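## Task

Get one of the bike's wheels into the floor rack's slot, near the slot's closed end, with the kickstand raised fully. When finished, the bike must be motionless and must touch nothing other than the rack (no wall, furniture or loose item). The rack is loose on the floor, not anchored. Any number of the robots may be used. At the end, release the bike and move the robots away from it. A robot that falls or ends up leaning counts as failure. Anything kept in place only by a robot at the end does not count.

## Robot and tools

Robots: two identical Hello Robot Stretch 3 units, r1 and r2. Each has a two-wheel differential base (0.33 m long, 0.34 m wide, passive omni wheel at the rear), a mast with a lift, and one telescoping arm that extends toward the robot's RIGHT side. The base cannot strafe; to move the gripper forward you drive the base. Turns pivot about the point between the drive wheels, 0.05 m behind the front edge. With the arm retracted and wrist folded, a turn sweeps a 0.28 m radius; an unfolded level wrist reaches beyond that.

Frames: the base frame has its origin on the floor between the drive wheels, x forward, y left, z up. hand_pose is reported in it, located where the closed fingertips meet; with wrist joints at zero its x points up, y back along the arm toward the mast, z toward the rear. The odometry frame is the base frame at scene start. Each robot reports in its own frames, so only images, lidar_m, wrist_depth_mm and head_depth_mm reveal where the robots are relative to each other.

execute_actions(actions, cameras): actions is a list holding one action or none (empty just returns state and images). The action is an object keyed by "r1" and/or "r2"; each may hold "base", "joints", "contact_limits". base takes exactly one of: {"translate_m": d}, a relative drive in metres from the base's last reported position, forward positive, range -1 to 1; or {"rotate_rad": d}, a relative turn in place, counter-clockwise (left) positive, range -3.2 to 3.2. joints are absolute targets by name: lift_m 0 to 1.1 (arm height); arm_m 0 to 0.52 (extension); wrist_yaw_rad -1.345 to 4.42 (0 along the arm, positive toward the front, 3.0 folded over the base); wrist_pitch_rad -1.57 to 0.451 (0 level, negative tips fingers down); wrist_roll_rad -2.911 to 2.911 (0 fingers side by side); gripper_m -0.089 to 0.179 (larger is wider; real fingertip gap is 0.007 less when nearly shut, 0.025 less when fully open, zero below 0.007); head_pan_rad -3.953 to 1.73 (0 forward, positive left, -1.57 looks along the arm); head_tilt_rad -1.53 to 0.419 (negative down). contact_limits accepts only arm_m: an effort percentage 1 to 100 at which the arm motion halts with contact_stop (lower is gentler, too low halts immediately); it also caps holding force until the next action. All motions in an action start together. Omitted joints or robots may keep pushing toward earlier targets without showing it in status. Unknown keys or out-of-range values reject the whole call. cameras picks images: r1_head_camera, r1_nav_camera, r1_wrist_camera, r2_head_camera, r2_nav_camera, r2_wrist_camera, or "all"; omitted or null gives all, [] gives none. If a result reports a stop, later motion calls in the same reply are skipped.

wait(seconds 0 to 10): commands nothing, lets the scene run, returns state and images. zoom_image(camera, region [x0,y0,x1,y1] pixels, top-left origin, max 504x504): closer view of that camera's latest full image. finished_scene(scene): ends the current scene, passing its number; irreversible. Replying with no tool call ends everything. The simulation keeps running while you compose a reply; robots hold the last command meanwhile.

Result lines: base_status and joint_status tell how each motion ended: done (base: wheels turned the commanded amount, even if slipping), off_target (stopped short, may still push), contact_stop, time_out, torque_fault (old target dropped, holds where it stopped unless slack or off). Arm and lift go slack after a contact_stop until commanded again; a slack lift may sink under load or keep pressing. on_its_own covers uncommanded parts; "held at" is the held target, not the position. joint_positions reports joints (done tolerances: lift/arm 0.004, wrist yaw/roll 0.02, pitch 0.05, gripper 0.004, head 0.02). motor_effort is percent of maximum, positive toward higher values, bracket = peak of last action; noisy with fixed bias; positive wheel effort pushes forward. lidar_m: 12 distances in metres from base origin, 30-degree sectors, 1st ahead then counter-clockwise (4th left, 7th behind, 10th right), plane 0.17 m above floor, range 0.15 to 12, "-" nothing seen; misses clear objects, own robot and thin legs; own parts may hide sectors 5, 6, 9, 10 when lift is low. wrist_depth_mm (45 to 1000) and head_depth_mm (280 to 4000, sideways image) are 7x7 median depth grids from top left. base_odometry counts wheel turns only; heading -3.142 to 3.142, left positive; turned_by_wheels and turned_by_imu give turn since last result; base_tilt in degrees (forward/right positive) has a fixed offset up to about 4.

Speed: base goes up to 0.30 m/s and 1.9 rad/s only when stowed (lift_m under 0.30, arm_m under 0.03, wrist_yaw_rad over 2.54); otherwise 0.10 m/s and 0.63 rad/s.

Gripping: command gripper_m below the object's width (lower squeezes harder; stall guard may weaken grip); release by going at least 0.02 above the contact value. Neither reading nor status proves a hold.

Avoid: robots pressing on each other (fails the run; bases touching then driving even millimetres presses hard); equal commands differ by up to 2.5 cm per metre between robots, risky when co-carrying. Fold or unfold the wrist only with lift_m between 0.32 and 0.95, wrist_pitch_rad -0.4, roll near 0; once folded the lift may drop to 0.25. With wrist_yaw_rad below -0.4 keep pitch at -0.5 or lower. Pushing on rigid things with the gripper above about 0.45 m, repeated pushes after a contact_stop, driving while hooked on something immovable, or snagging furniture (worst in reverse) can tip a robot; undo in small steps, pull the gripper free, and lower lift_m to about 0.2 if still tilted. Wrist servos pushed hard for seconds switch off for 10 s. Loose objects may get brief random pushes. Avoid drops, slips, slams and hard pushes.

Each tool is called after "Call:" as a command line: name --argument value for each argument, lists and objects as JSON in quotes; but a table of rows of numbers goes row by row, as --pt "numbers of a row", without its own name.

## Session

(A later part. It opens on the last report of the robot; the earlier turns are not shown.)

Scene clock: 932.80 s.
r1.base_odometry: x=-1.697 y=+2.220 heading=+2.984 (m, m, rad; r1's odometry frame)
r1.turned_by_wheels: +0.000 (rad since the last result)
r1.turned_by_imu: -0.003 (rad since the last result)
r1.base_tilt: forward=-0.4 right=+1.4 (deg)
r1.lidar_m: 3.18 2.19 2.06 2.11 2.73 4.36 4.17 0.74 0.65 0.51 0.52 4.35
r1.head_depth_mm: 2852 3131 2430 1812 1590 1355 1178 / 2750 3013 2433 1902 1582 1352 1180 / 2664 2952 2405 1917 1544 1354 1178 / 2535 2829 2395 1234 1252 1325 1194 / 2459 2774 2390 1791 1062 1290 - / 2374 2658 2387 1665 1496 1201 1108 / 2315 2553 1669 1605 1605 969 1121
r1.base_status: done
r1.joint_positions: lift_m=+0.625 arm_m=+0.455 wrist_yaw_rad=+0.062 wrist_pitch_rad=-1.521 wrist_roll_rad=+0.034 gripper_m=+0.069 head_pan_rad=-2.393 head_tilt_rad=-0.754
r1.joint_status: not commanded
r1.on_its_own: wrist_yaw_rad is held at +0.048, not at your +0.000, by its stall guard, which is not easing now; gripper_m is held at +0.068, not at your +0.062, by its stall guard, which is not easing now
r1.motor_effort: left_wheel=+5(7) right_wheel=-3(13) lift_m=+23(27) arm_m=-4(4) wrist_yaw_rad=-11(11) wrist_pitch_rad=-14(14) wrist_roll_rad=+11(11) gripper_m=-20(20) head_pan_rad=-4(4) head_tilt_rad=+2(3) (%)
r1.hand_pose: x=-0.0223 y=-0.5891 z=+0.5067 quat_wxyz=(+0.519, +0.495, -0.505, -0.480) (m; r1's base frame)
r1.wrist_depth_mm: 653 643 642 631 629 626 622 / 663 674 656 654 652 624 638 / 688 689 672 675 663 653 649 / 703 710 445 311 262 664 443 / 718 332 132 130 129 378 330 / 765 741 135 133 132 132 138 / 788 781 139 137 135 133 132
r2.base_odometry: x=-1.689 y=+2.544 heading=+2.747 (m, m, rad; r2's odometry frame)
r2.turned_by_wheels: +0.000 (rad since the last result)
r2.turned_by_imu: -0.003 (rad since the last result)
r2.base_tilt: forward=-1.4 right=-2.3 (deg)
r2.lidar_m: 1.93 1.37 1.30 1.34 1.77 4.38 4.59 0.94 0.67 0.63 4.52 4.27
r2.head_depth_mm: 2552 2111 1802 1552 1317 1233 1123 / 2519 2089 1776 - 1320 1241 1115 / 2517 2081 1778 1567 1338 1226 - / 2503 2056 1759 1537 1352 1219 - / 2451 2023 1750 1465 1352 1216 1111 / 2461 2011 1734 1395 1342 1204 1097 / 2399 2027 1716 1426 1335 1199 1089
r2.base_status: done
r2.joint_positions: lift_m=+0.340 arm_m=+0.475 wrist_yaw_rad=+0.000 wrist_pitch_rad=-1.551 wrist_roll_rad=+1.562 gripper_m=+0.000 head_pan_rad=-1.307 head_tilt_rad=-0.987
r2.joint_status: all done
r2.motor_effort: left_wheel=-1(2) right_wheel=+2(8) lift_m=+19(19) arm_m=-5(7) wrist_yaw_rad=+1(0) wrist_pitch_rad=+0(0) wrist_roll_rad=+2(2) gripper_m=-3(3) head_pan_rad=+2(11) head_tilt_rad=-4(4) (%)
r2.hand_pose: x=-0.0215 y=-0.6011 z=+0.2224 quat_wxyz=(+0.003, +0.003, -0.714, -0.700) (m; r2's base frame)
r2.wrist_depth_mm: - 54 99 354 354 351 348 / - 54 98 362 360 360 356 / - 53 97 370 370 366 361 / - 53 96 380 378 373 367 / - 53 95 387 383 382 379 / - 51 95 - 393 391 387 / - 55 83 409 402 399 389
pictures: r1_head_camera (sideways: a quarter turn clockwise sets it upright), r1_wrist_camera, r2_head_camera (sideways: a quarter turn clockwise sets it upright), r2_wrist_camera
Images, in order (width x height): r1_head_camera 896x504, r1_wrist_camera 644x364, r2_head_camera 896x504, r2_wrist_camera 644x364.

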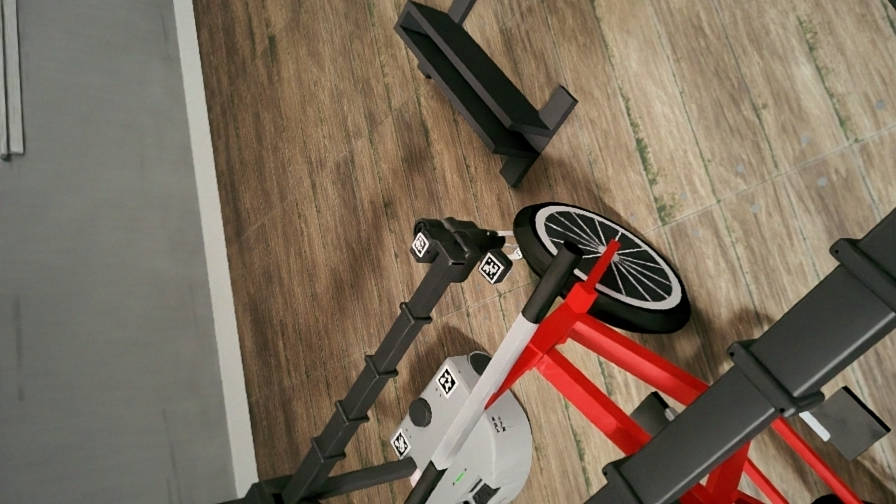

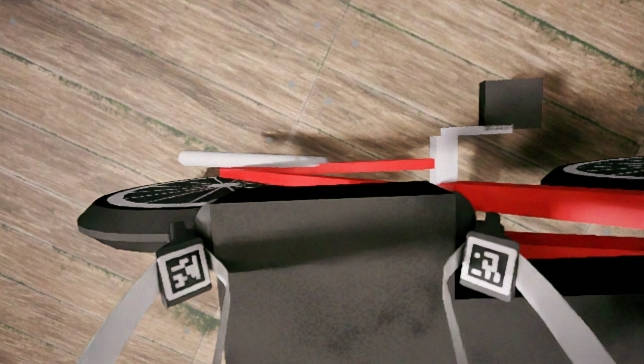

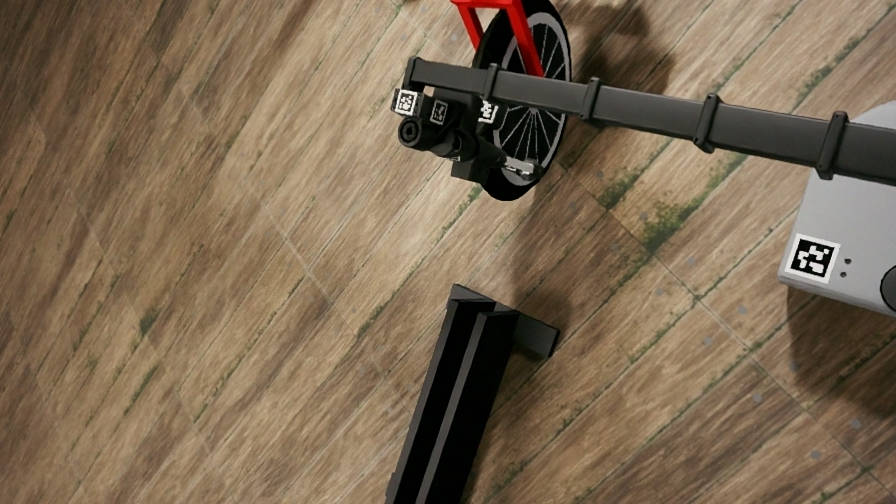

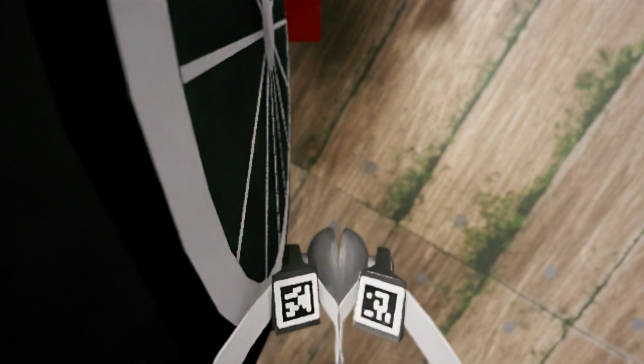

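Call:
zoom_image --camera "r2_head_camera" --region '[380, 100, 620, 400]'

Region (380, 100, 620, 400) of r2_head_camera's 896x504 image, scaled by 1.680, with more detail than that image has; it fills the left 403 columns of this view, and the rest is white.

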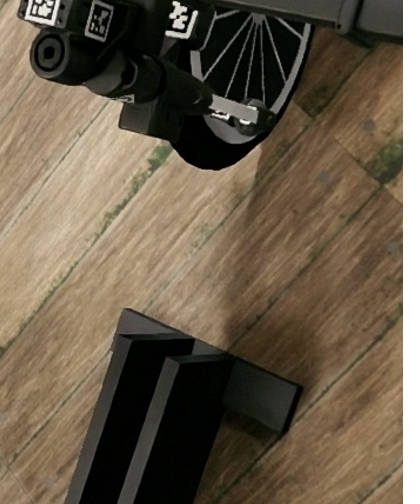

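Call:
zoom_image --camera "r1_head_camera" --region '[380, 0, 720, 340]'

Region (380, 0, 720, 340) of r1_head_camera's 896x504 image, scaled by 1.482, with more detail than that image has.

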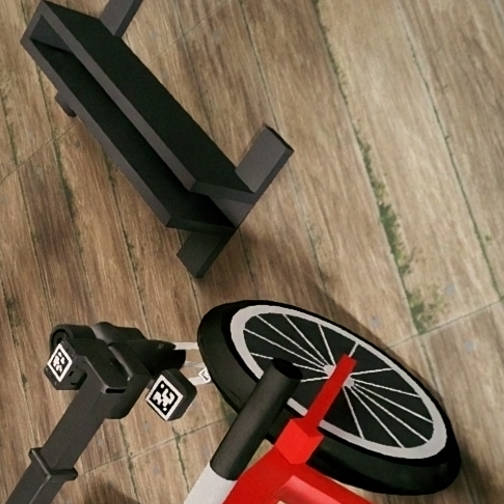

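Call:
execute_actions --actions '[{"r2": {"base": {"rotate_rad": -0.075}, "joints": {"arm_m": 0.495}}}]' --cameras '["r2_head_camera", "r2_wrist_camera"]'

Call:
execute_actions --actions '[{"r1": {"base": {"translate_m": -0.12}}, "r2": {"base": {"translate_m": 0.16}}}]' --cameras '["r2_head_camera", "r2_wrist_camera", "r1_wrist_camera", "r1_head_camera"]'

Scene clock: 1009.73 s.
r1.base_odometry: x=-1.697 y=+2.220 heading=+2.984 (m, m, rad; r1's odometry frame)
r1.turned_by_wheels: +0.000 (rad since the last result)
r1.turned_by_imu: +0.000 (rad since the last result)
r1.base_tilt: forward=-0.4 right=+1.4 (deg)
r1.lidar_m: 3.16 2.19 2.06 2.11 2.73 4.37 4.16 0.74 0.65 0.51 0.52 4.34
r1.head_depth_mm: 2847 3114 2424 1827 1584 1361 1175 / 2744 2985 2429 1907 1585 1353 1180 / 2648 2957 2403 1916 1547 1358 1173 / 2548 2860 2413 1803 1236 1322 1190 / 2455 2796 2397 1794 1060 1302 - / 2386 2660 2372 1659 1498 1199 1035 / 2310 2575 1674 1603 1611 963 1123
r1.base_status: not commanded
r1.joint_positions: lift_m=+0.625 arm_m=+0.455 wrist_yaw_rad=+0.061 wrist_pitch_rad=-1.521 wrist_roll_rad=+0.034 gripper_m=+0.069 head_pan_rad=-2.393 head_tilt_rad=-0.754
r1.joint_status: not commanded
r1.on_its_own: wrist_yaw_rad is held at +0.048, not at your +0.000, by its stall guard, which is not easing now; gripper_m is held at +0.068, not at your +0.062, by its stall guard, which is not easing now
r1.motor_effort: left_wheel=+4(5) right_wheel=-4(4) lift_m=+23(23) arm_m=-4(4) wrist_yaw_rad=-10(11) wrist_pitch_rad=-14(14) wrist_roll_rad=+11(11) gripper_m=-20(19) head_pan_rad=-4(3) head_tilt_rad=+2(2) (%)
r1.hand_pose: x=-0.0223 y=-0.5891 z=+0.5067 quat_wxyz=(+0.518, +0.495, -0.506, -0.480) (m; r1's base frame)
r1.wrist_depth_mm: 639 640 645 639 622 615 607 / 670 663 664 648 646 635 631 / 691 683 682 667 659 659 655 / 706 707 444 315 361 674 440 / 731 330 131 130 129 379 332 / 731 760 135 134 132 133 139 / 774 781 139 136 135 134 131
r2.base_odometry: x=-1.689 y=+2.544 heading=+2.672 (m, m, rad; r2's odometry frame)
r2.turned_by_wheels: -0.075 (rad since the last result)
r2.turned_by_imu: -0.076 (rad since the last result)
r2.base_tilt: forward=-1.5 right=-2.3 (deg)
r2.lidar_m: 2.11 1.41 1.30 1.32 1.66 3.55 4.51 0.99 0.69 0.65 4.42 4.29
r2.head_depth_mm: 2576 2104 1790 1144 1351 1233 1123 / 2516 2091 1787 - 1324 1234 1121 / 2531 2065 1767 1571 1341 1228 - / 2463 2049 1741 1526 1370 1218 - / 2528 2062 1743 1528 1343 1212 1106 / 2442 2034 1743 1396 1339 1213 1096 / 2426 2007 1709 1400 1334 1198 1091
r2.base_status: done
r2.joint_positions: lift_m=+0.340 arm_m=+0.495 wrist_yaw_rad=+0.000 wrist_pitch_rad=-1.551 wrist_roll_rad=+1.562 gripper_m=+0.000 head_pan_rad=-1.307 head_tilt_rad=-0.987
r2.joint_status: all done
r2.motor_effort: left_wheel=+2(6) right_wheel=-3(8) lift_m=+19(18) arm_m=+8(7) wrist_yaw_rad=+1(0) wrist_pitch_rad=+0(0) wrist_roll_rad=+2(2) gripper_m=-2(2) head_pan_rad=+2(1) head_tilt_rad=-4(4) (%)
r2.hand_pose: x=-0.0215 y=-0.6203 z=+0.2224 quat_wxyz=(+0.003, +0.003, -0.714, -0.700) (m; r2's base frame)
r2.wrist_depth_mm: - 55 102 124 353 354 349 / - 55 101 228 361 360 354 / - 55 101 366 371 363 362 / - 55 100 381 377 371 371 / - 55 99 383 384 381 378 / - 55 98 - 393 390 384 / - 55 87 406 402 397 393
pictures: r2_head_camera (sideways: a quarter turn clockwise sets it upright), r2_wrist_camera
Images, in order (width x height): r2_head_camera 896x504, r2_wrist_camera 644x364.

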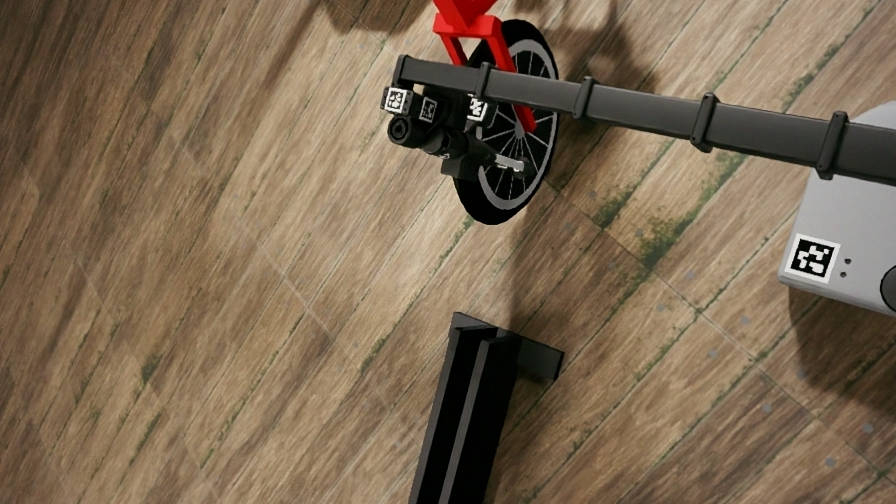

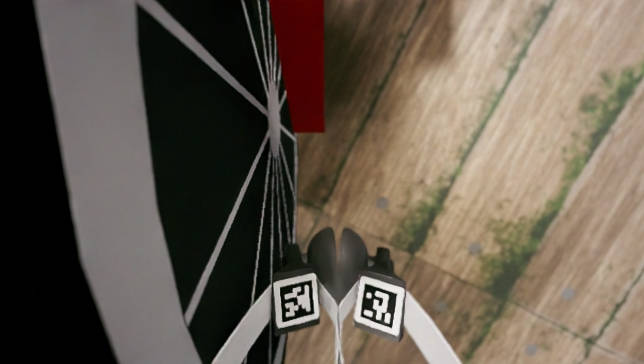

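Scene clock: 1012.50 s.
r1.base_odometry: x=-1.578 y=+2.201 heading=+2.984 (m, m, rad; r1's odometry frame)
r1.turned_by_wheels: +0.000 (rad since the last result)
r1.turned_by_imu: -0.002 (rad since the last result)
r1.base_tilt: forward=-0.4 right=+1.4 (deg)
r1.lidar_m: 3.28 2.25 2.11 2.15 2.80 4.25 4.07 0.74 0.66 0.51 0.52 4.44
r1.head_depth_mm: 2798 3094 2451 1814 1588 1356 1182 / 2653 2992 2405 1915 1548 1348 1178 / 2590 2882 2390 1891 1509 1349 1172 / 2485 2812 2407 1219 1239 1322 1201 / 2418 2724 2416 1803 1061 1315 - / 2349 2622 2383 1659 1492 1175 1104 / 2265 2470 1673 1645 1599 970 1122
r1.base_status: done
r1.joint_positions: lift_m=+0.625 arm_m=+0.455 wrist_yaw_rad=+0.060 wrist_pitch_rad=-1.523 wrist_roll_rad=+0.035 gripper_m=+0.069 head_pan_rad=-2.393 head_tilt_rad=-0.754
r1.joint_status: not commanded
r1.on_its_own: wrist_yaw_rad is held at +0.048, not at your +0.000, by its stall guard, which is not easing now; gripper_m is held at +0.068, not at your +0.062, by its stall guard, which is not easing now
r1.motor_effort: left_wheel=+0(6) right_wheel=+1(14) lift_m=+22(23) arm_m=-4(4) wrist_yaw_rad=-9(11) wrist_pitch_rad=-13(14) wrist_roll_rad=+10(11) gripper_m=-19(20) head_pan_rad=-4(3) head_tilt_rad=+2(2) (%)
r1.hand_pose: x=-0.0223 y=-0.5885 z=+0.5068 quat_wxyz=(+0.517, +0.495, -0.506, -0.481) (m; r1's base frame)
r1.wrist_depth_mm: 646 647 639 638 635 634 614 / 658 650 676 645 645 640 639 / 686 677 680 667 673 666 646 / 704 696 438 311 261 607 420 / 748 333 131 130 128 384 331 / 760 747 135 133 131 132 139 / 777 785 139 137 135 134 132
r2.base_odometry: x=-1.831 y=+2.617 heading=+2.672 (m, m, rad; r2's odometry frame)
r2.turned_by_wheels: +0.000 (rad since the last result)
r2.turned_by_imu: -0.001 (rad since the last result)
r2.base_tilt: forward=-1.5 right=-2.3 (deg)
r2.lidar_m: 2.01 1.34 1.24 1.26 1.58 3.36 4.65 0.98 0.68 0.65 4.50 4.13
r2.head_depth_mm: 2566 2110 1784 1556 1313 1238 1114 / 2571 2097 1775 - 1318 1239 1107 / 2537 2089 1772 1563 1345 1223 - / 2521 2075 1748 1536 1334 1217 - / 2443 2036 1743 1531 1334 1217 1110 / 2490 2017 1719 1381 1348 1209 1095 / 2417 2011 1732 1399 1334 1201 1091
r2.base_status: done
r2.joint_positions: lift_m=+0.340 arm_m=+0.495 wrist_yaw_rad=+0.000 wrist_pitch_rad=-1.551 wrist_roll_rad=+1.562 gripper_m=+0.000 head_pan_rad=-1.307 head_tilt_rad=-0.987
r2.joint_status: not commanded
r2.motor_effort: left_wheel=+1(6) right_wheel=-2(3) lift_m=+19(19) arm_m=+7(7) wrist_yaw_rad=+1(1) wrist_pitch_rad=+0(0) wrist_roll_rad=+2(2) gripper_m=-2(3) head_pan_rad=+3(2) head_tilt_rad=-4(5) (%)
r2.hand_pose: x=-0.0215 y=-0.6203 z=+0.2224 quat_wxyz=(+0.003, +0.003, -0.714, -0.700) (m; r2's base frame)
r2.wrist_depth_mm: - 53 90 259 354 354 347 / - 53 90 367 362 359 355 / - 53 91 371 370 364 363 / - 54 92 377 377 371 369 / - 54 93 384 381 381 377 / - 55 93 - 390 391 383 / - 55 84 401 394 394 393
pictures: r1_head_camera (sideways: a quarter turn clockwise sets it upright), r1_wrist_camera, r2_head_camera (sideways: a quarter turn clockwise sets it upright), r2_wrist_camera
Images, in order (width x height): r1_head_camera 896x504, r1_wrist_camera 644x364, r2_head_camera 896x504, r2_wrist_camera 644x364.

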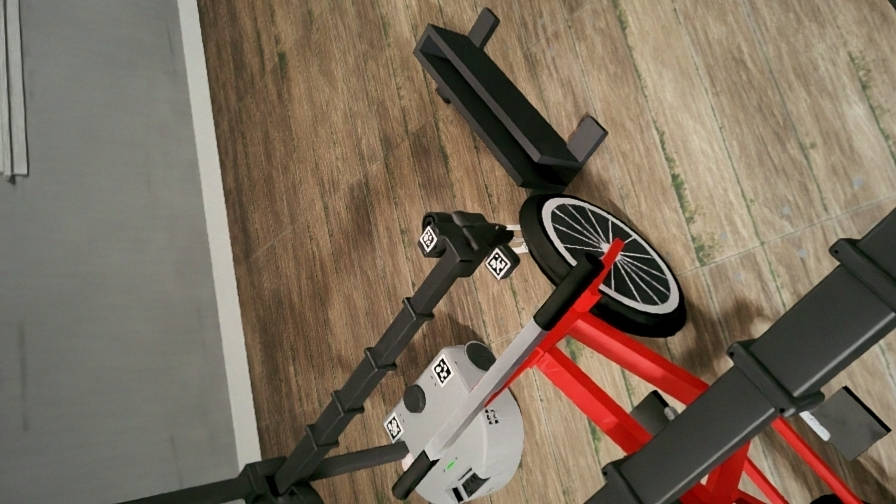

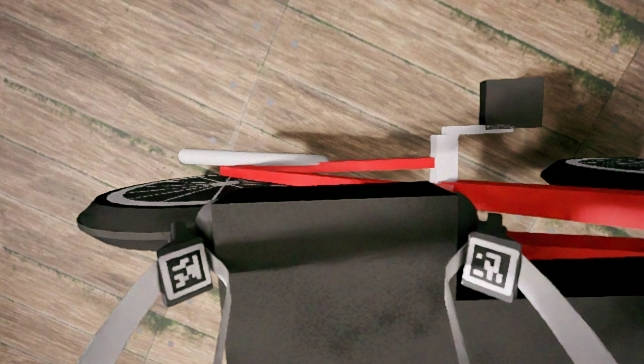

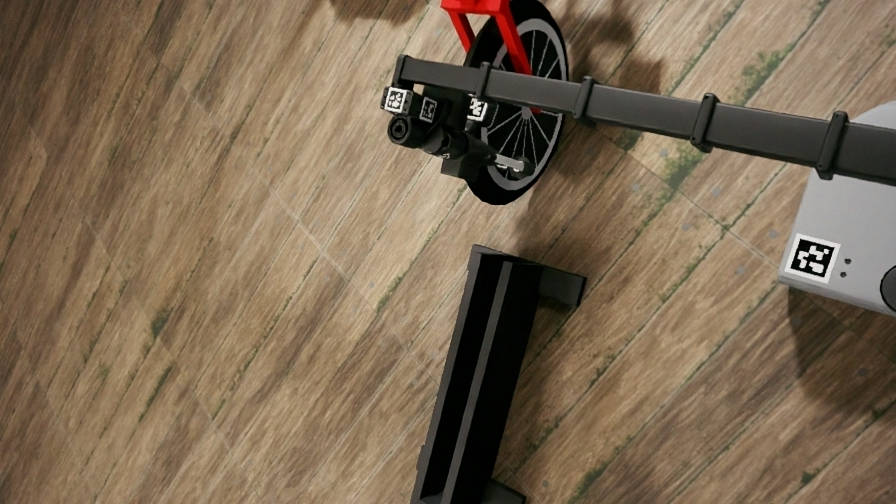

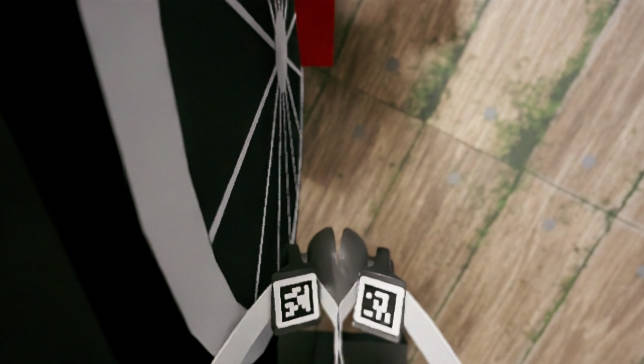

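Call:
zoom_image --camera "r2_head_camera" --region '[400, 90, 620, 370]'

Region (400, 90, 620, 370) of r2_head_camera's 896x504 image, scaled by 1.800, with more detail than that image has; it fills the left 396 columns of this view, and the rest is white.

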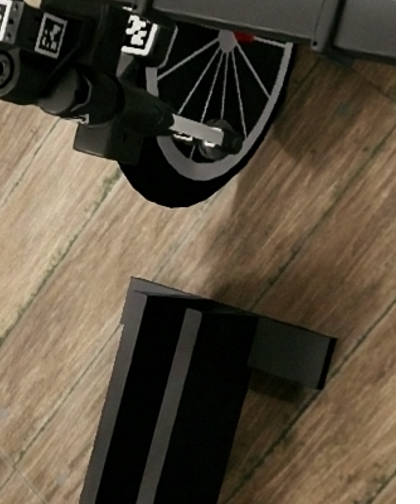

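Call:
execute_actions --actions '[{"r1": {"base": {"translate_m": -0.13}}, "r2": {"base": {"translate_m": 0.13}}}]' --cameras '["r2_head_camera", "r2_wrist_camera", "r1_wrist_camera", "r1_head_camera"]'

Scene clock: 1042.20 s.
r1.base_odometry: x=-1.450 y=+2.180 heading=+2.984 (m, m, rad; r1's odometry frame)
r1.turned_by_wheels: +0.001 (rad since the last result)
r1.turned_by_imu: -0.001 (rad since the last result)
r1.base_tilt: forward=-0.4 right=+1.5 (deg)
r1.lidar_m: 3.36 2.31 2.17 2.20 2.86 4.14 3.98 0.74 0.65 0.51 0.52 4.59
r1.head_depth_mm: 2742 3006 2451 1925 1589 1354 1179 / 2616 2945 2430 1916 1546 1353 1177 / 2540 2836 2406 1915 1474 1348 1178 / 2444 2768 2411 1214 1244 1314 1199 / 2362 2657 2396 1796 1058 1291 - / 2283 2584 2372 1656 1493 1197 1108 / 2222 2409 1655 1653 1609 949 1122
r1.base_status: done
r1.joint_positions: lift_m=+0.625 arm_m=+0.455 wrist_yaw_rad=+0.057 wrist_pitch_rad=-1.527 wrist_roll_rad=+0.037 gripper_m=+0.069 head_pan_rad=-2.393 head_tilt_rad=-0.754
r1.joint_status: not commanded
r1.on_its_own: wrist_yaw_rad is held at +0.048, not at your +0.000, by its stall guard, which is not easing now; gripper_m is held at +0.068, not at your +0.062, by its stall guard, which is not easing now
r1.motor_effort: left_wheel=+13(15) right_wheel=-14(17) lift_m=+23(22) arm_m=-4(4) wrist_yaw_rad=-8(9) wrist_pitch_rad=-11(13) wrist_roll_rad=+9(10) gripper_m=-22(22) head_pan_rad=-4(3) head_tilt_rad=+2(1) (%)
r1.hand_pose: x=-0.0224 y=-0.5876 z=+0.5068 quat_wxyz=(+0.515, +0.494, -0.506, -0.484) (m; r1's base frame)
r1.wrist_depth_mm: 645 648 647 635 635 611 624 / 674 661 664 658 653 627 634 / 701 679 668 679 655 652 655 / 707 541 460 308 444 438 412 / 724 330 130 129 128 301 331 / 764 754 134 133 132 133 140 / 773 765 139 137 135 134 132
r2.base_odometry: x=-1.947 y=+2.675 heading=+2.672 (m, m, rad; r2's odometry frame)
r2.turned_by_wheels: +0.000 (rad since the last result)
r2.turned_by_imu: -0.002 (rad since the last result)
r2.base_tilt: forward=-1.4 right=-2.3 (deg)
r2.lidar_m: 1.93 1.28 1.19 1.20 1.52 3.23 4.78 0.97 0.68 0.65 4.35 4.03
r2.head_depth_mm: 2594 2098 1803 1553 1318 1242 1121 / 2538 2094 1782 - 1318 1224 1117 / 2546 2072 1760 1564 1335 1225 - / 2457 2049 1765 1531 1321 1220 - / 2458 2062 1739 1510 1353 1210 1107 / 2420 2031 1744 1405 1352 1197 1095 / 2423 1992 1714 1483 1339 1197 1084
r2.base_status: done
r2.joint_positions: lift_m=+0.340 arm_m=+0.495 wrist_yaw_rad=+0.000 wrist_pitch_rad=-1.551 wrist_roll_rad=+1.562 gripper_m=+0.000 head_pan_rad=-1.307 head_tilt_rad=-0.987
r2.joint_status: not commanded
r2.motor_effort: left_wheel=+2(5) right_wheel=-4(5) lift_m=+19(19) arm_m=+7(7) wrist_yaw_rad=+1(1) wrist_pitch_rad=+0(0) wrist_roll_rad=+2(2) gripper_m=-3(2) head_pan_rad=+2(2) head_tilt_rad=-4(4) (%)
r2.hand_pose: x=-0.0215 y=-0.6203 z=+0.2223 quat_wxyz=(+0.003, +0.003, -0.714, -0.700) (m; r2's base frame)
r2.wrist_depth_mm: - 51 85 170 358 352 349 / - 51 86 365 362 357 354 / - 52 88 368 365 363 364 / - 52 89 378 377 373 369 / - 53 90 384 380 379 374 / - 54 92 - 389 385 385 / - 52 82 402 402 394 392
pictures: r1_head_camera (sideways: a quarter turn clockwise sets it upright), r1_wrist_camera, r2_head_camera (sideways: a quarter turn clockwise sets it upright), r2_wrist_camera
Images, in order (width x height): r1_head_camera 896x504, r1_wrist_camera 644x364, r2_head_camera 896x504, r2_wrist_camera 644x364.

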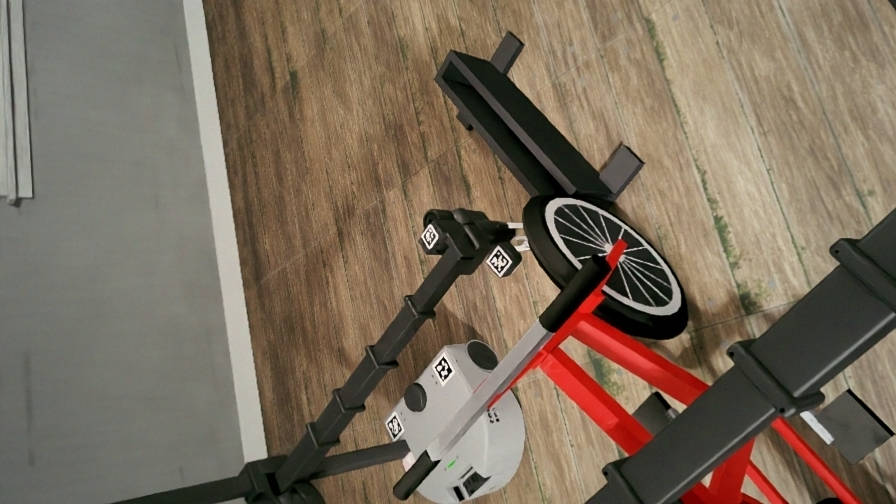

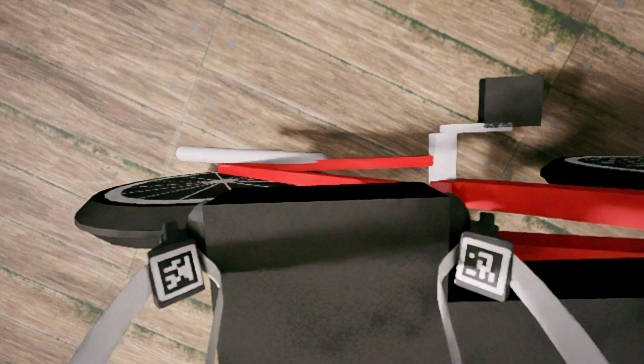

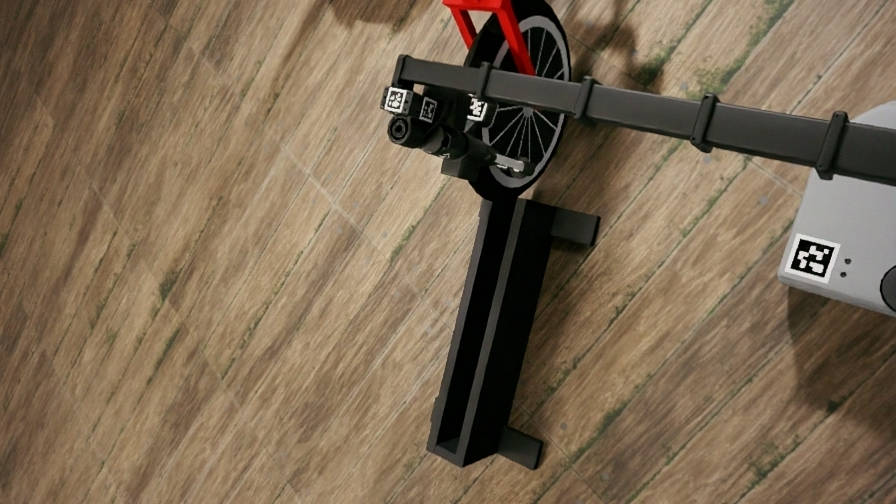

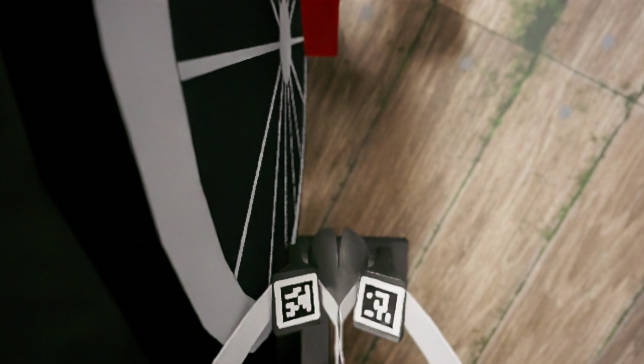

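Call:
zoom_image --camera "r2_head_camera" --region '[410, 110, 620, 330]'

Region (410, 110, 620, 330) of r2_head_camera's 896x504 image, scaled by 2.291, with more detail than that image has; it fills the left 481 columns of this view, and the rest is white.

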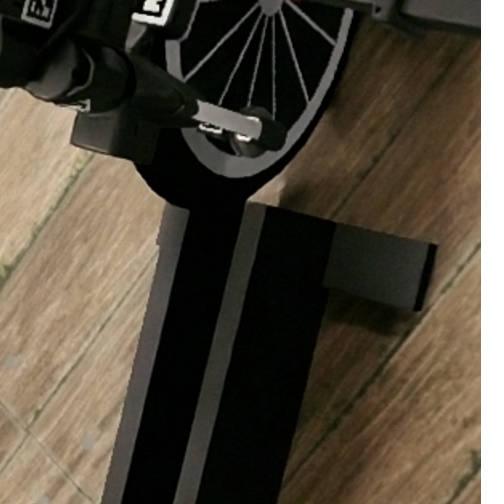

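Call:
execute_actions --actions '[{"r1": {"base": {"translate_m": 0.025}}, "r2": {"base": {"translate_m": -0.02}, "joints": {"arm_m": 0.486}}}]' --cameras '["r2_head_camera", "r2_wrist_camera"]'

Scene clock: 1082.13 s.
r1.base_odometry: x=-1.475 y=+2.184 heading=+2.984 (m, m, rad; r1's odometry frame)
r1.turned_by_wheels: +0.000 (rad since the last result)
r1.turned_by_imu: -0.001 (rad since the last result)
r1.base_tilt: forward=-0.4 right=+1.3 (deg)
r1.lidar_m: 3.34 2.29 2.16 2.21 2.85 4.15 4.02 0.74 0.65 0.51 0.52 4.55
r1.head_depth_mm: 2739 3041 2420 1926 1592 1353 1178 / 2644 2998 2418 1920 1551 1351 1174 / 2537 2862 2403 1921 1485 1349 1170 / 2445 2779 2392 1215 1236 1322 1193 / 2374 2662 2388 1783 1061 1306 - / 2289 2576 2392 1664 1498 1176 1107 / 2225 2410 1613 1651 1602 966 1122
r1.base_status: done
r1.joint_positions: lift_m=+0.625 arm_m=+0.455 wrist_yaw_rad=+0.057 wrist_pitch_rad=-1.529 wrist_roll_rad=+0.038 gripper_m=+0.069 head_pan_rad=-2.393 head_tilt_rad=-0.754
r1.joint_status: not commanded
r1.on_its_own: wrist_yaw_rad is held at +0.048, not at your +0.000, by its stall guard, which is not easing now; gripper_m is held at +0.068, not at your +0.062, by its stall guard, which is not easing now
r1.motor_effort: left_wheel=+2(15) right_wheel=-1(13) lift_m=+22(22) arm_m=-4(4) wrist_yaw_rad=-8(10) wrist_pitch_rad=-10(11) wrist_roll_rad=+9(10) gripper_m=-20(21) head_pan_rad=-3(4) head_tilt_rad=+2(2) (%)
r1.hand_pose: x=-0.0224 y=-0.5871 z=+0.5069 quat_wxyz=(+0.515, +0.495, -0.506, -0.484) (m; r1's base frame)
r1.wrist_depth_mm: 648 657 642 636 620 624 618 / 671 662 656 659 655 645 639 / 687 688 675 677 657 646 651 / 726 690 463 315 262 438 417 / 731 332 131 130 128 386 325 / 746 747 135 133 132 132 140 / 806 785 139 136 135 134 132
r2.base_odometry: x=-1.929 y=+2.666 heading=+2.672 (m, m, rad; r2's odometry frame)
r2.turned_by_wheels: +0.000 (rad since the last result)
r2.turned_by_imu: -0.001 (rad since the last result)
r2.base_tilt: forward=-1.4 right=-2.3 (deg)
r2.lidar_m: 1.94 1.29 1.20 1.21 1.52 3.26 4.75 0.97 0.68 0.64 4.37 4.04
r2.head_depth_mm: 2582 2097 1796 1542 1310 1228 1125 / 2533 2093 1771 - 1324 1225 1112 / 2532 2066 1780 1562 1342 1223 - / 2476 2055 1760 1527 1335 1211 - / 2444 2060 1743 1528 1348 1210 1106 / 2464 2037 1735 1387 1345 1212 1094 / 2412 2000 1733 1450 1335 1204 1089
r2.base_status: done
r2.joint_positions: lift_m=+0.340 arm_m=+0.486 wrist_yaw_rad=+0.000 wrist_pitch_rad=-1.548 wrist_roll_rad=+1.562 gripper_m=+0.000 head_pan_rad=-1.307 head_tilt_rad=-0.987
r2.joint_status: all done
r2.motor_effort: left_wheel=+2(3) right_wheel=-2(8) lift_m=+19(19) arm_m=-6(6) wrist_yaw_rad=+1(0) wrist_pitch_rad=-1(1) wrist_roll_rad=+2(2) gripper_m=-3(3) head_pan_rad=+1(2) head_tilt_rad=-4(5) (%)
r2.hand_pose: x=-0.0215 y=-0.6127 z=+0.2223 quat_wxyz=(+0.003, +0.003, -0.715, -0.699) (m; r2's base frame)
r2.wrist_depth_mm: - 58 104 217 354 352 348 / - 59 104 364 361 359 356 / - 59 104 369 369 363 362 / - 59 104 378 377 372 369 / - 59 104 382 386 378 373 / - 59 104 - 390 387 384 / - 60 94 336 404 395 391
pictures: r2_head_camera (sideways: a quarter turn clockwise sets it upright), r2_wrist_camera
Images, in order (width x height): r2_head_camera 896x504, r2_wrist_camera 644x364.

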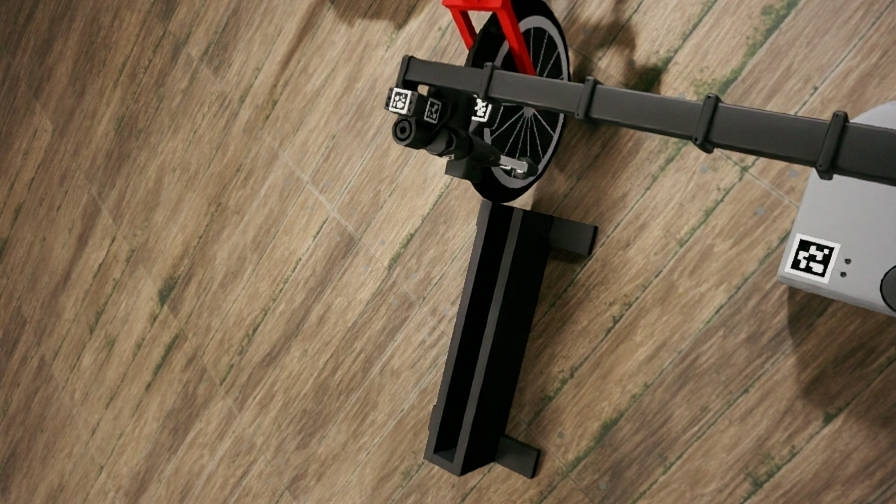

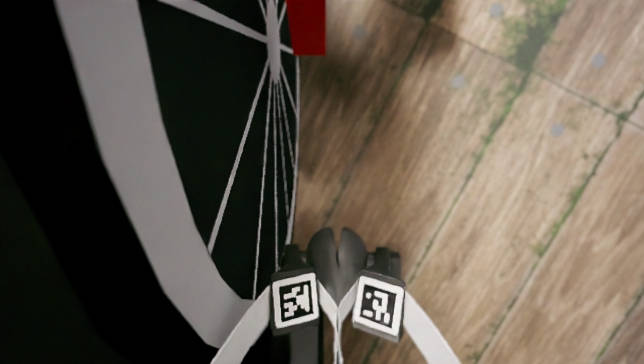

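Call:
execute_actions --actions '[{"r1": {"joints": {"arm_m": 0.463}}}]' --cameras '[]'

Call:
execute_actions --actions '[{"r1": {"base": {"translate_m": -0.06}}, "r2": {"base": {"translate_m": 0.06}}}]' --cameras '["r2_head_camera", "r2_wrist_camera", "r1_head_camera"]'

Scene clock: 1097.33 s.
r1.base_odometry: x=-1.475 y=+2.184 heading=+2.984 (m, m, rad; r1's odometry frame)
r1.turned_by_wheels: +0.000 (rad since the last result)
r1.turned_by_imu: +0.000 (rad since the last result)
r1.base_tilt: forward=-0.4 right=+1.3 (deg)
r1.lidar_m: 3.32 2.30 2.16 2.20 2.86 4.17 4.02 0.74 0.66 0.51 0.53 4.56
r1.head_depth_mm: 2725 3034 2444 1920 1592 1351 1180 / 2649 2973 2419 1909 1552 1356 1180 / 2524 2848 2409 1911 1483 1344 1173 / 2457 2805 2404 1221 1238 1320 1195 / 2364 2663 2397 1785 1065 1314 - / 2294 2597 2369 1658 1502 1204 1103 / 2219 2412 1608 1651 1609 973 1126
r1.base_status: not commanded
r1.joint_positions: lift_m=+0.625 arm_m=+0.463 wrist_yaw_rad=+0.057 wrist_pitch_rad=-1.530 wrist_roll_rad=+0.038 gripper_m=+0.069 head_pan_rad=-2.393 head_tilt_rad=-0.754
r1.joint_status: all done
r1.on_its_own: wrist_yaw_rad is held at +0.048, not at your +0.000, by its stall guard, which is not easing now; gripper_m is held at +0.068, not at your +0.062, by its stall guard, which is not easing now
r1.motor_effort: left_wheel=+2(1) right_wheel=-1(1) lift_m=+22(22) arm_m=+2(4) wrist_yaw_rad=-8(7) wrist_pitch_rad=-10(11) wrist_roll_rad=+9(9) gripper_m=-19(20) head_pan_rad=-4(3) head_tilt_rad=+2(1) (%)
r1.hand_pose: x=-0.0224 y=-0.5942 z=+0.5069 quat_wxyz=(+0.514, +0.495, -0.505, -0.485) (m; r1's base frame)
r1.wrist_depth_mm: 647 636 633 630 627 620 622 / 676 652 664 652 653 645 643 / 684 681 680 667 667 648 656 / 720 705 439 313 359 615 425 / 723 332 131 130 129 384 333 / 762 748 135 133 132 132 140 / 790 778 139 137 135 133 132
r2.base_odometry: x=-1.929 y=+2.666 heading=+2.672 (m, m, rad; r2's odometry frame)
r2.turned_by_wheels: +0.000 (rad since the last result)
r2.turned_by_imu: -0.001 (rad since the last result)
r2.base_tilt: forward=-1.5 right=-2.2 (deg)
r2.lidar_m: 1.94 1.29 1.20 1.21 1.53 3.26 4.76 0.97 0.67 0.64 4.38 4.03
r2.head_depth_mm: 2570 2100 1802 1551 1317 1236 1117 / 2538 2105 1774 - 1322 1236 1125 / 2516 2078 1760 1559 1339 1231 - / 2450 2083 1751 1527 1330 1217 - / 2442 2020 1735 1518 1349 1210 1110 / 2463 2035 1745 1385 1323 1212 1092 / 2422 1993 1726 1448 1330 1203 1087
r2.base_status: not commanded
r2.joint_positions: lift_m=+0.340 arm_m=+0.486 wrist_yaw_rad=+0.000 wrist_pitch_rad=-1.548 wrist_roll_rad=+1.562 gripper_m=+0.000 head_pan_rad=-1.307 head_tilt_rad=-0.987
r2.joint_status: not commanded
r2.motor_effort: left_wheel=+2(2) right_wheel=-2(2) lift_m=+19(19) arm_m=-6(6) wrist_yaw_rad=+1(0) wrist_pitch_rad=-1(1) wrist_roll_rad=+2(2) gripper_m=-2(2) head_pan_rad=+2(2) head_tilt_rad=-4(4) (%)
r2.hand_pose: x=-0.0215 y=-0.6127 z=+0.2223 quat_wxyz=(+0.003, +0.003, -0.715, -0.699) (m; r2's base frame)
r2.wrist_depth_mm: - 54 94 205 358 351 347 / - 54 94 363 362 361 356 / - 54 94 367 368 365 360 / - 54 94 378 377 373 367 / - 55 95 384 385 380 373 / - 55 95 - 391 389 385 / - 53 85 402 402 396 393
pictures: none
No camera images: the call's "cameras" was empty. Leave "cameras" out to get every camera's image.

Scene clock: 1098.90 s.
r1.base_odometry: x=-1.415 y=+2.175 heading=+2.985 (m, m, rad; r1's odometry frame)
r1.turned_by_wheels: +0.000 (rad since the last result)
r1.turned_by_imu: +0.000 (rad since the last result)
r1.base_tilt: forward=-0.4 right=+1.4 (deg)
r1.lidar_m: 3.35 2.32 2.18 2.23 2.89 4.13 4.01 0.74 0.65 0.51 0.53 4.62
r1.head_depth_mm: 2698 3013 2428 1935 1585 1350 1179 / 2626 2930 2438 1917 1552 1350 1176 / 2511 2822 2423 1911 1467 1350 1174 / 2424 2753 2412 1228 1237 1323 1193 / 2357 2666 2383 1786 1059 1292 - / 2259 2566 2395 1658 1499 1175 1104 / 2208 2403 1616 1656 1601 975 1119
r1.base_status: done
r1.joint_positions: lift_m=+0.625 arm_m=+0.463 wrist_yaw_rad=+0.056 wrist_pitch_rad=-1.530 wrist_roll_rad=+0.039 gripper_m=+0.069 head_pan_rad=-2.393 head_tilt_rad=-0.754
r1.joint_status: not commanded
r1.on_its_own: wrist_yaw_rad is held at +0.048, not at your +0.000, by its stall guard, which is not easing now; gripper_m is held at +0.068, not at your +0.062, by its stall guard, which is not easing now
r1.motor_effort: left_wheel=+7(11) right_wheel=-7(14) lift_m=+22(21) arm_m=+2(2) wrist_yaw_rad=-6(8) wrist_pitch_rad=-10(10) wrist_roll_rad=+9(9) gripper_m=-20(20) head_pan_rad=-4(3) head_tilt_rad=+3(2) (%)
r1.hand_pose: x=-0.0224 y=-0.5942 z=+0.5069 quat_wxyz=(+0.514, +0.494, -0.506, -0.485) (m; r1's base frame)
r1.wrist_depth_mm: 644 643 643 627 635 627 609 / 667 655 650 652 648 640 633 / 686 685 671 668 674 647 643 / 699 696 434 313 452 560 419 / 715 335 131 130 129 304 331 / 745 761 135 133 132 134 140 / 789 778 139 137 135 135 132
r2.base_odometry: x=-1.983 y=+2.693 heading=+2.672 (m, m, rad; r2's odometry frame)
r2.turned_by_wheels: +0.000 (rad since the last result)
r2.turned_by_imu: +0.000 (rad since the last result)
r2.base_tilt: forward=-1.4 right=-2.4 (deg)
r2.lidar_m: 1.90 1.27 1.17 1.19 1.49 3.17 4.82 0.97 0.67 0.64 4.32 3.97
r2.head_depth_mm: 2612 2121 1814 1557 1326 1227 1122 / 2516 2091 1777 - 1310 1235 1114 / 2530 2077 1775 1554 1328 1227 - / 2492 2073 1768 1536 1318 1212 - / 2466 2021 1736 1524 1353 1216 1109 / 2412 1995 1745 1387 1334 1210 1096 / 2434 2004 1725 1498 1335 1204 1090
r2.base_status: done
r2.joint_positions: lift_m=+0.340 arm_m=+0.486 wrist_yaw_rad=+0.000 wrist_pitch_rad=-1.551 wrist_roll_rad=+1.562 gripper_m=+0.000 head_pan_rad=-1.307 head_tilt_rad=-0.987
r2.joint_status: not commanded
r2.motor_effort: left_wheel=+2(5) right_wheel=-3(7) lift_m=+19(19) arm_m=-4(6) wrist_yaw_rad=+1(1) wrist_pitch_rad=+0(1) wrist_roll_rad=+2(2) gripper_m=-2(3) head_pan_rad=+2(2) head_tilt_rad=-4(5) (%)
r2.hand_pose: x=-0.0215 y=-0.6121 z=+0.2223 quat_wxyz=(+0.003, +0.003, -0.714, -0.700) (m; r2's base frame)
r2.wrist_depth_mm: - 52 90 279 354 352 348 / - 52 90 363 364 356 352 / - 52 91 372 371 365 364 / - 53 91 379 376 373 367 / - 53 92 332 381 379 378 / - 54 93 - 390 389 387 / - 52 83 402 402 399 392
pictures: r1_head_camera (sideways: a quarter turn clockwise sets it upright), r2_head_camera (sideways: a quarter turn clockwise sets it upright), r2_wrist_camera
Images, in order (width x height): r1_head_camera 896x504, r2_head_camera 896x504, r2_wrist_camera 644x364.

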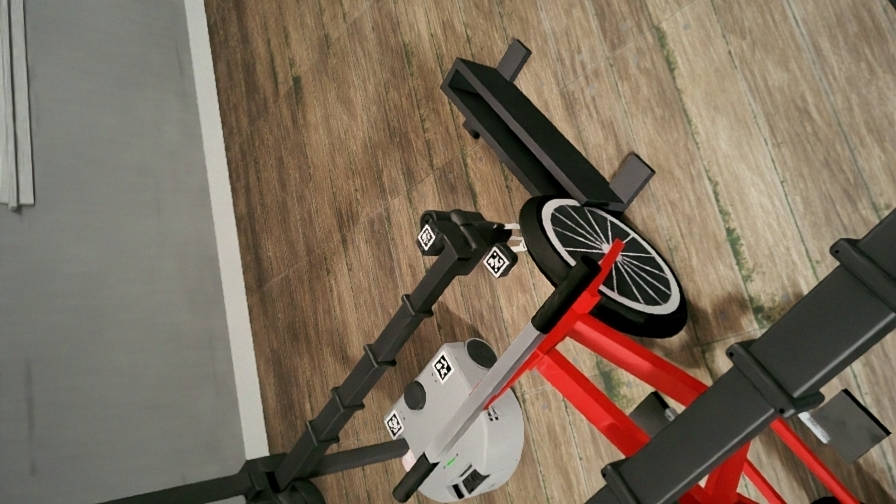

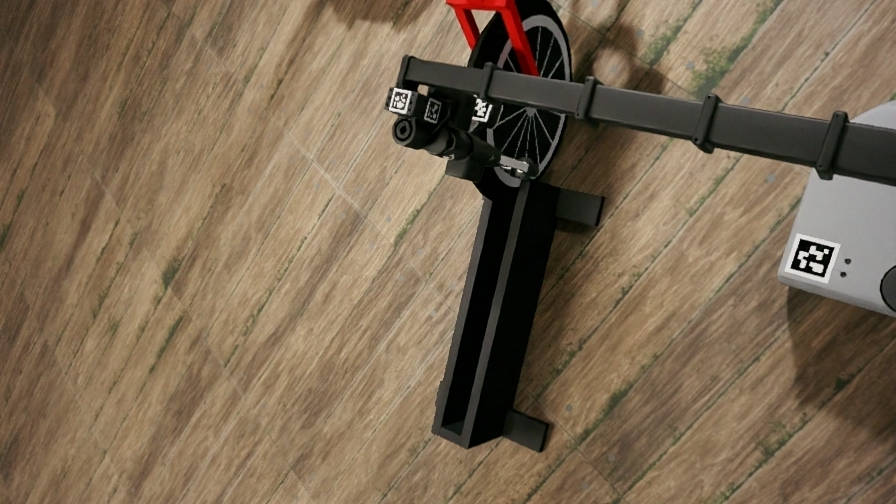

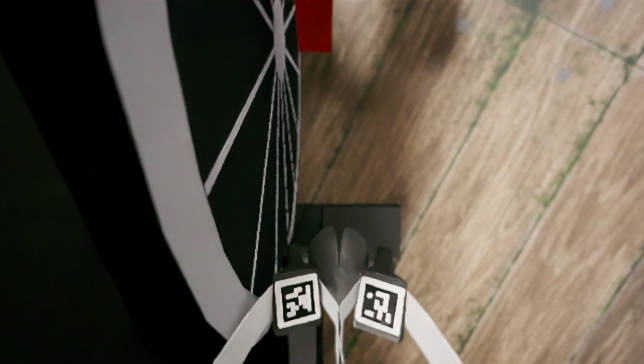

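Call:
execute_actions --actions '[{"r1": {"base": {"translate_m": -0.05}}, "r2": {"base": {"translate_m": 0.66}, "joints": {"head_pan_rad": -1.75}}}]' --cameras '["r2_head_camera", "r2_wrist_camera", "r1_head_camera"]'

Scene clock: 1123.83 s.
r1.base_odometry: x=-1.366 y=+2.167 heading=+2.985 (m, m, rad; r1's odometry frame)
r1.turned_by_wheels: +0.000 (rad since the last result)
r1.turned_by_imu: -0.002 (rad since the last result)
r1.base_tilt: forward=-0.4 right=+1.5 (deg)
r1.lidar_m: 3.40 2.35 2.21 2.25 2.92 4.08 3.96 0.74 0.66 0.51 0.53 4.65
r1.head_depth_mm: 2702 3015 2191 1930 1584 1357 1183 / 2594 2883 2325 1915 1554 1354 1174 / 2517 2792 2346 1910 1467 1353 1174 / 2320 1921 2031 1892 1241 1324 1198 / 2320 2557 2377 1888 1062 1301 - / 2232 2515 2368 1892 1506 1173 1108 / 2175 2444 2377 1832 1602 976 1130
r1.base_status: done
r1.joint_positions: lift_m=+0.625 arm_m=+0.463 wrist_yaw_rad=+0.055 wrist_pitch_rad=-1.530 wrist_roll_rad=+0.039 gripper_m=+0.069 head_pan_rad=-2.393 head_tilt_rad=-0.754
r1.joint_status: not commanded
r1.on_its_own: wrist_yaw_rad is held at +0.048, not at your +0.000, by its stall guard, which is not easing now; gripper_m is held at +0.068, not at your +0.062, by its stall guard, which is not easing now
r1.motor_effort: left_wheel=+0(10) right_wheel=+1(16) lift_m=+22(22) arm_m=+2(2) wrist_yaw_rad=-6(7) wrist_pitch_rad=-10(10) wrist_roll_rad=+9(9) gripper_m=-18(21) head_pan_rad=-4(4) head_tilt_rad=+1(1) (%)
r1.hand_pose: x=-0.0224 y=-0.5942 z=+0.5069 quat_wxyz=(+0.514, +0.494, -0.506, -0.485) (m; r1's base frame)
r1.wrist_depth_mm: 648 638 638 648 619 618 612 / 664 672 652 648 644 636 637 / 684 685 676 674 666 664 656 / 722 679 433 315 360 501 419 / 735 333 131 130 129 379 329 / 765 736 135 133 132 133 140 / 769 767 139 137 136 135 132
r2.base_odometry: x=-2.572 y=+2.992 heading=+2.672 (m, m, rad; r2's odometry frame)
r2.turned_by_wheels: +0.000 (rad since the last result)
r2.turned_by_imu: -0.005 (rad since the last result)
r2.base_tilt: forward=-1.4 right=-2.3 (deg)
r2.lidar_m: 1.49 0.99 0.91 0.93 1.16 2.46 5.44 0.91 0.86 3.89 3.66 3.38
r2.head_depth_mm: 2593 2126 1790 1356 1382 1240 1126 / 2535 2105 1780 1549 1369 1231 1131 / 2513 2080 1766 1541 1340 1222 - / 2479 2074 1754 1500 1344 1215 - / 2450 2056 1758 1496 1359 1217 1098 / 2438 2028 1729 1507 1345 1209 1098 / 2431 2002 1716 1485 1334 1200 1083
r2.base_status: done
r2.joint_positions: lift_m=+0.340 arm_m=+0.486 wrist_yaw_rad=+0.000 wrist_pitch_rad=-1.548 wrist_roll_rad=+1.562 gripper_m=+0.000 head_pan_rad=-1.743 head_tilt_rad=-0.987
r2.joint_status: all done
r2.motor_effort: left_wheel=+2(6) right_wheel=-3(5) lift_m=+19(19) arm_m=-5(4) wrist_yaw_rad=+0(1) wrist_pitch_rad=-1(1) wrist_roll_rad=+2(2) gripper_m=-3(2) head_pan_rad=-2(19) head_tilt_rad=-5(5) (%)
r2.hand_pose: x=-0.0215 y=-0.6126 z=+0.2223 quat_wxyz=(+0.003, +0.003, -0.715, -0.699) (m; r2's base frame)
r2.wrist_depth_mm: 371 366 359 285 356 348 346 / 376 372 352 216 343 355 353 / 384 378 378 372 367 363 361 / 394 387 386 378 374 370 370 / 400 395 395 388 383 379 376 / 411 405 397 - 393 387 382 / 418 414 412 408 404 395 392
pictures: r1_head_camera (sideways: a quarter turn clockwise sets it upright), r2_head_camera (sideways: a quarter turn clockwise sets it upright), r2_wrist_camera
Images, in order (width x height): r1_head_camera 896x504, r2_head_camera 896x504, r2_wrist_camera 644x364.

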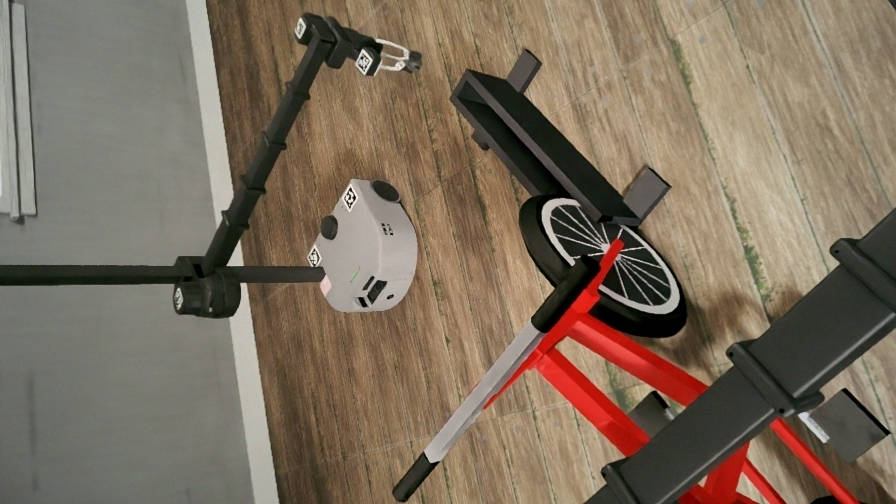

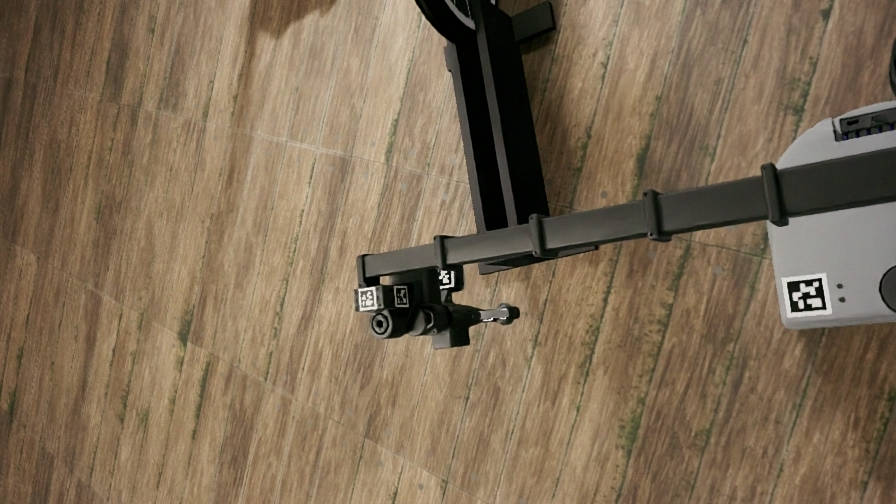

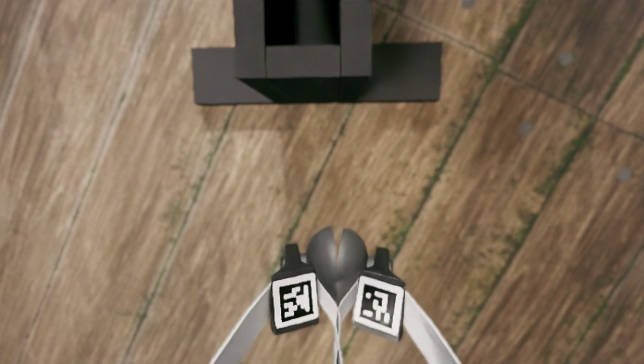

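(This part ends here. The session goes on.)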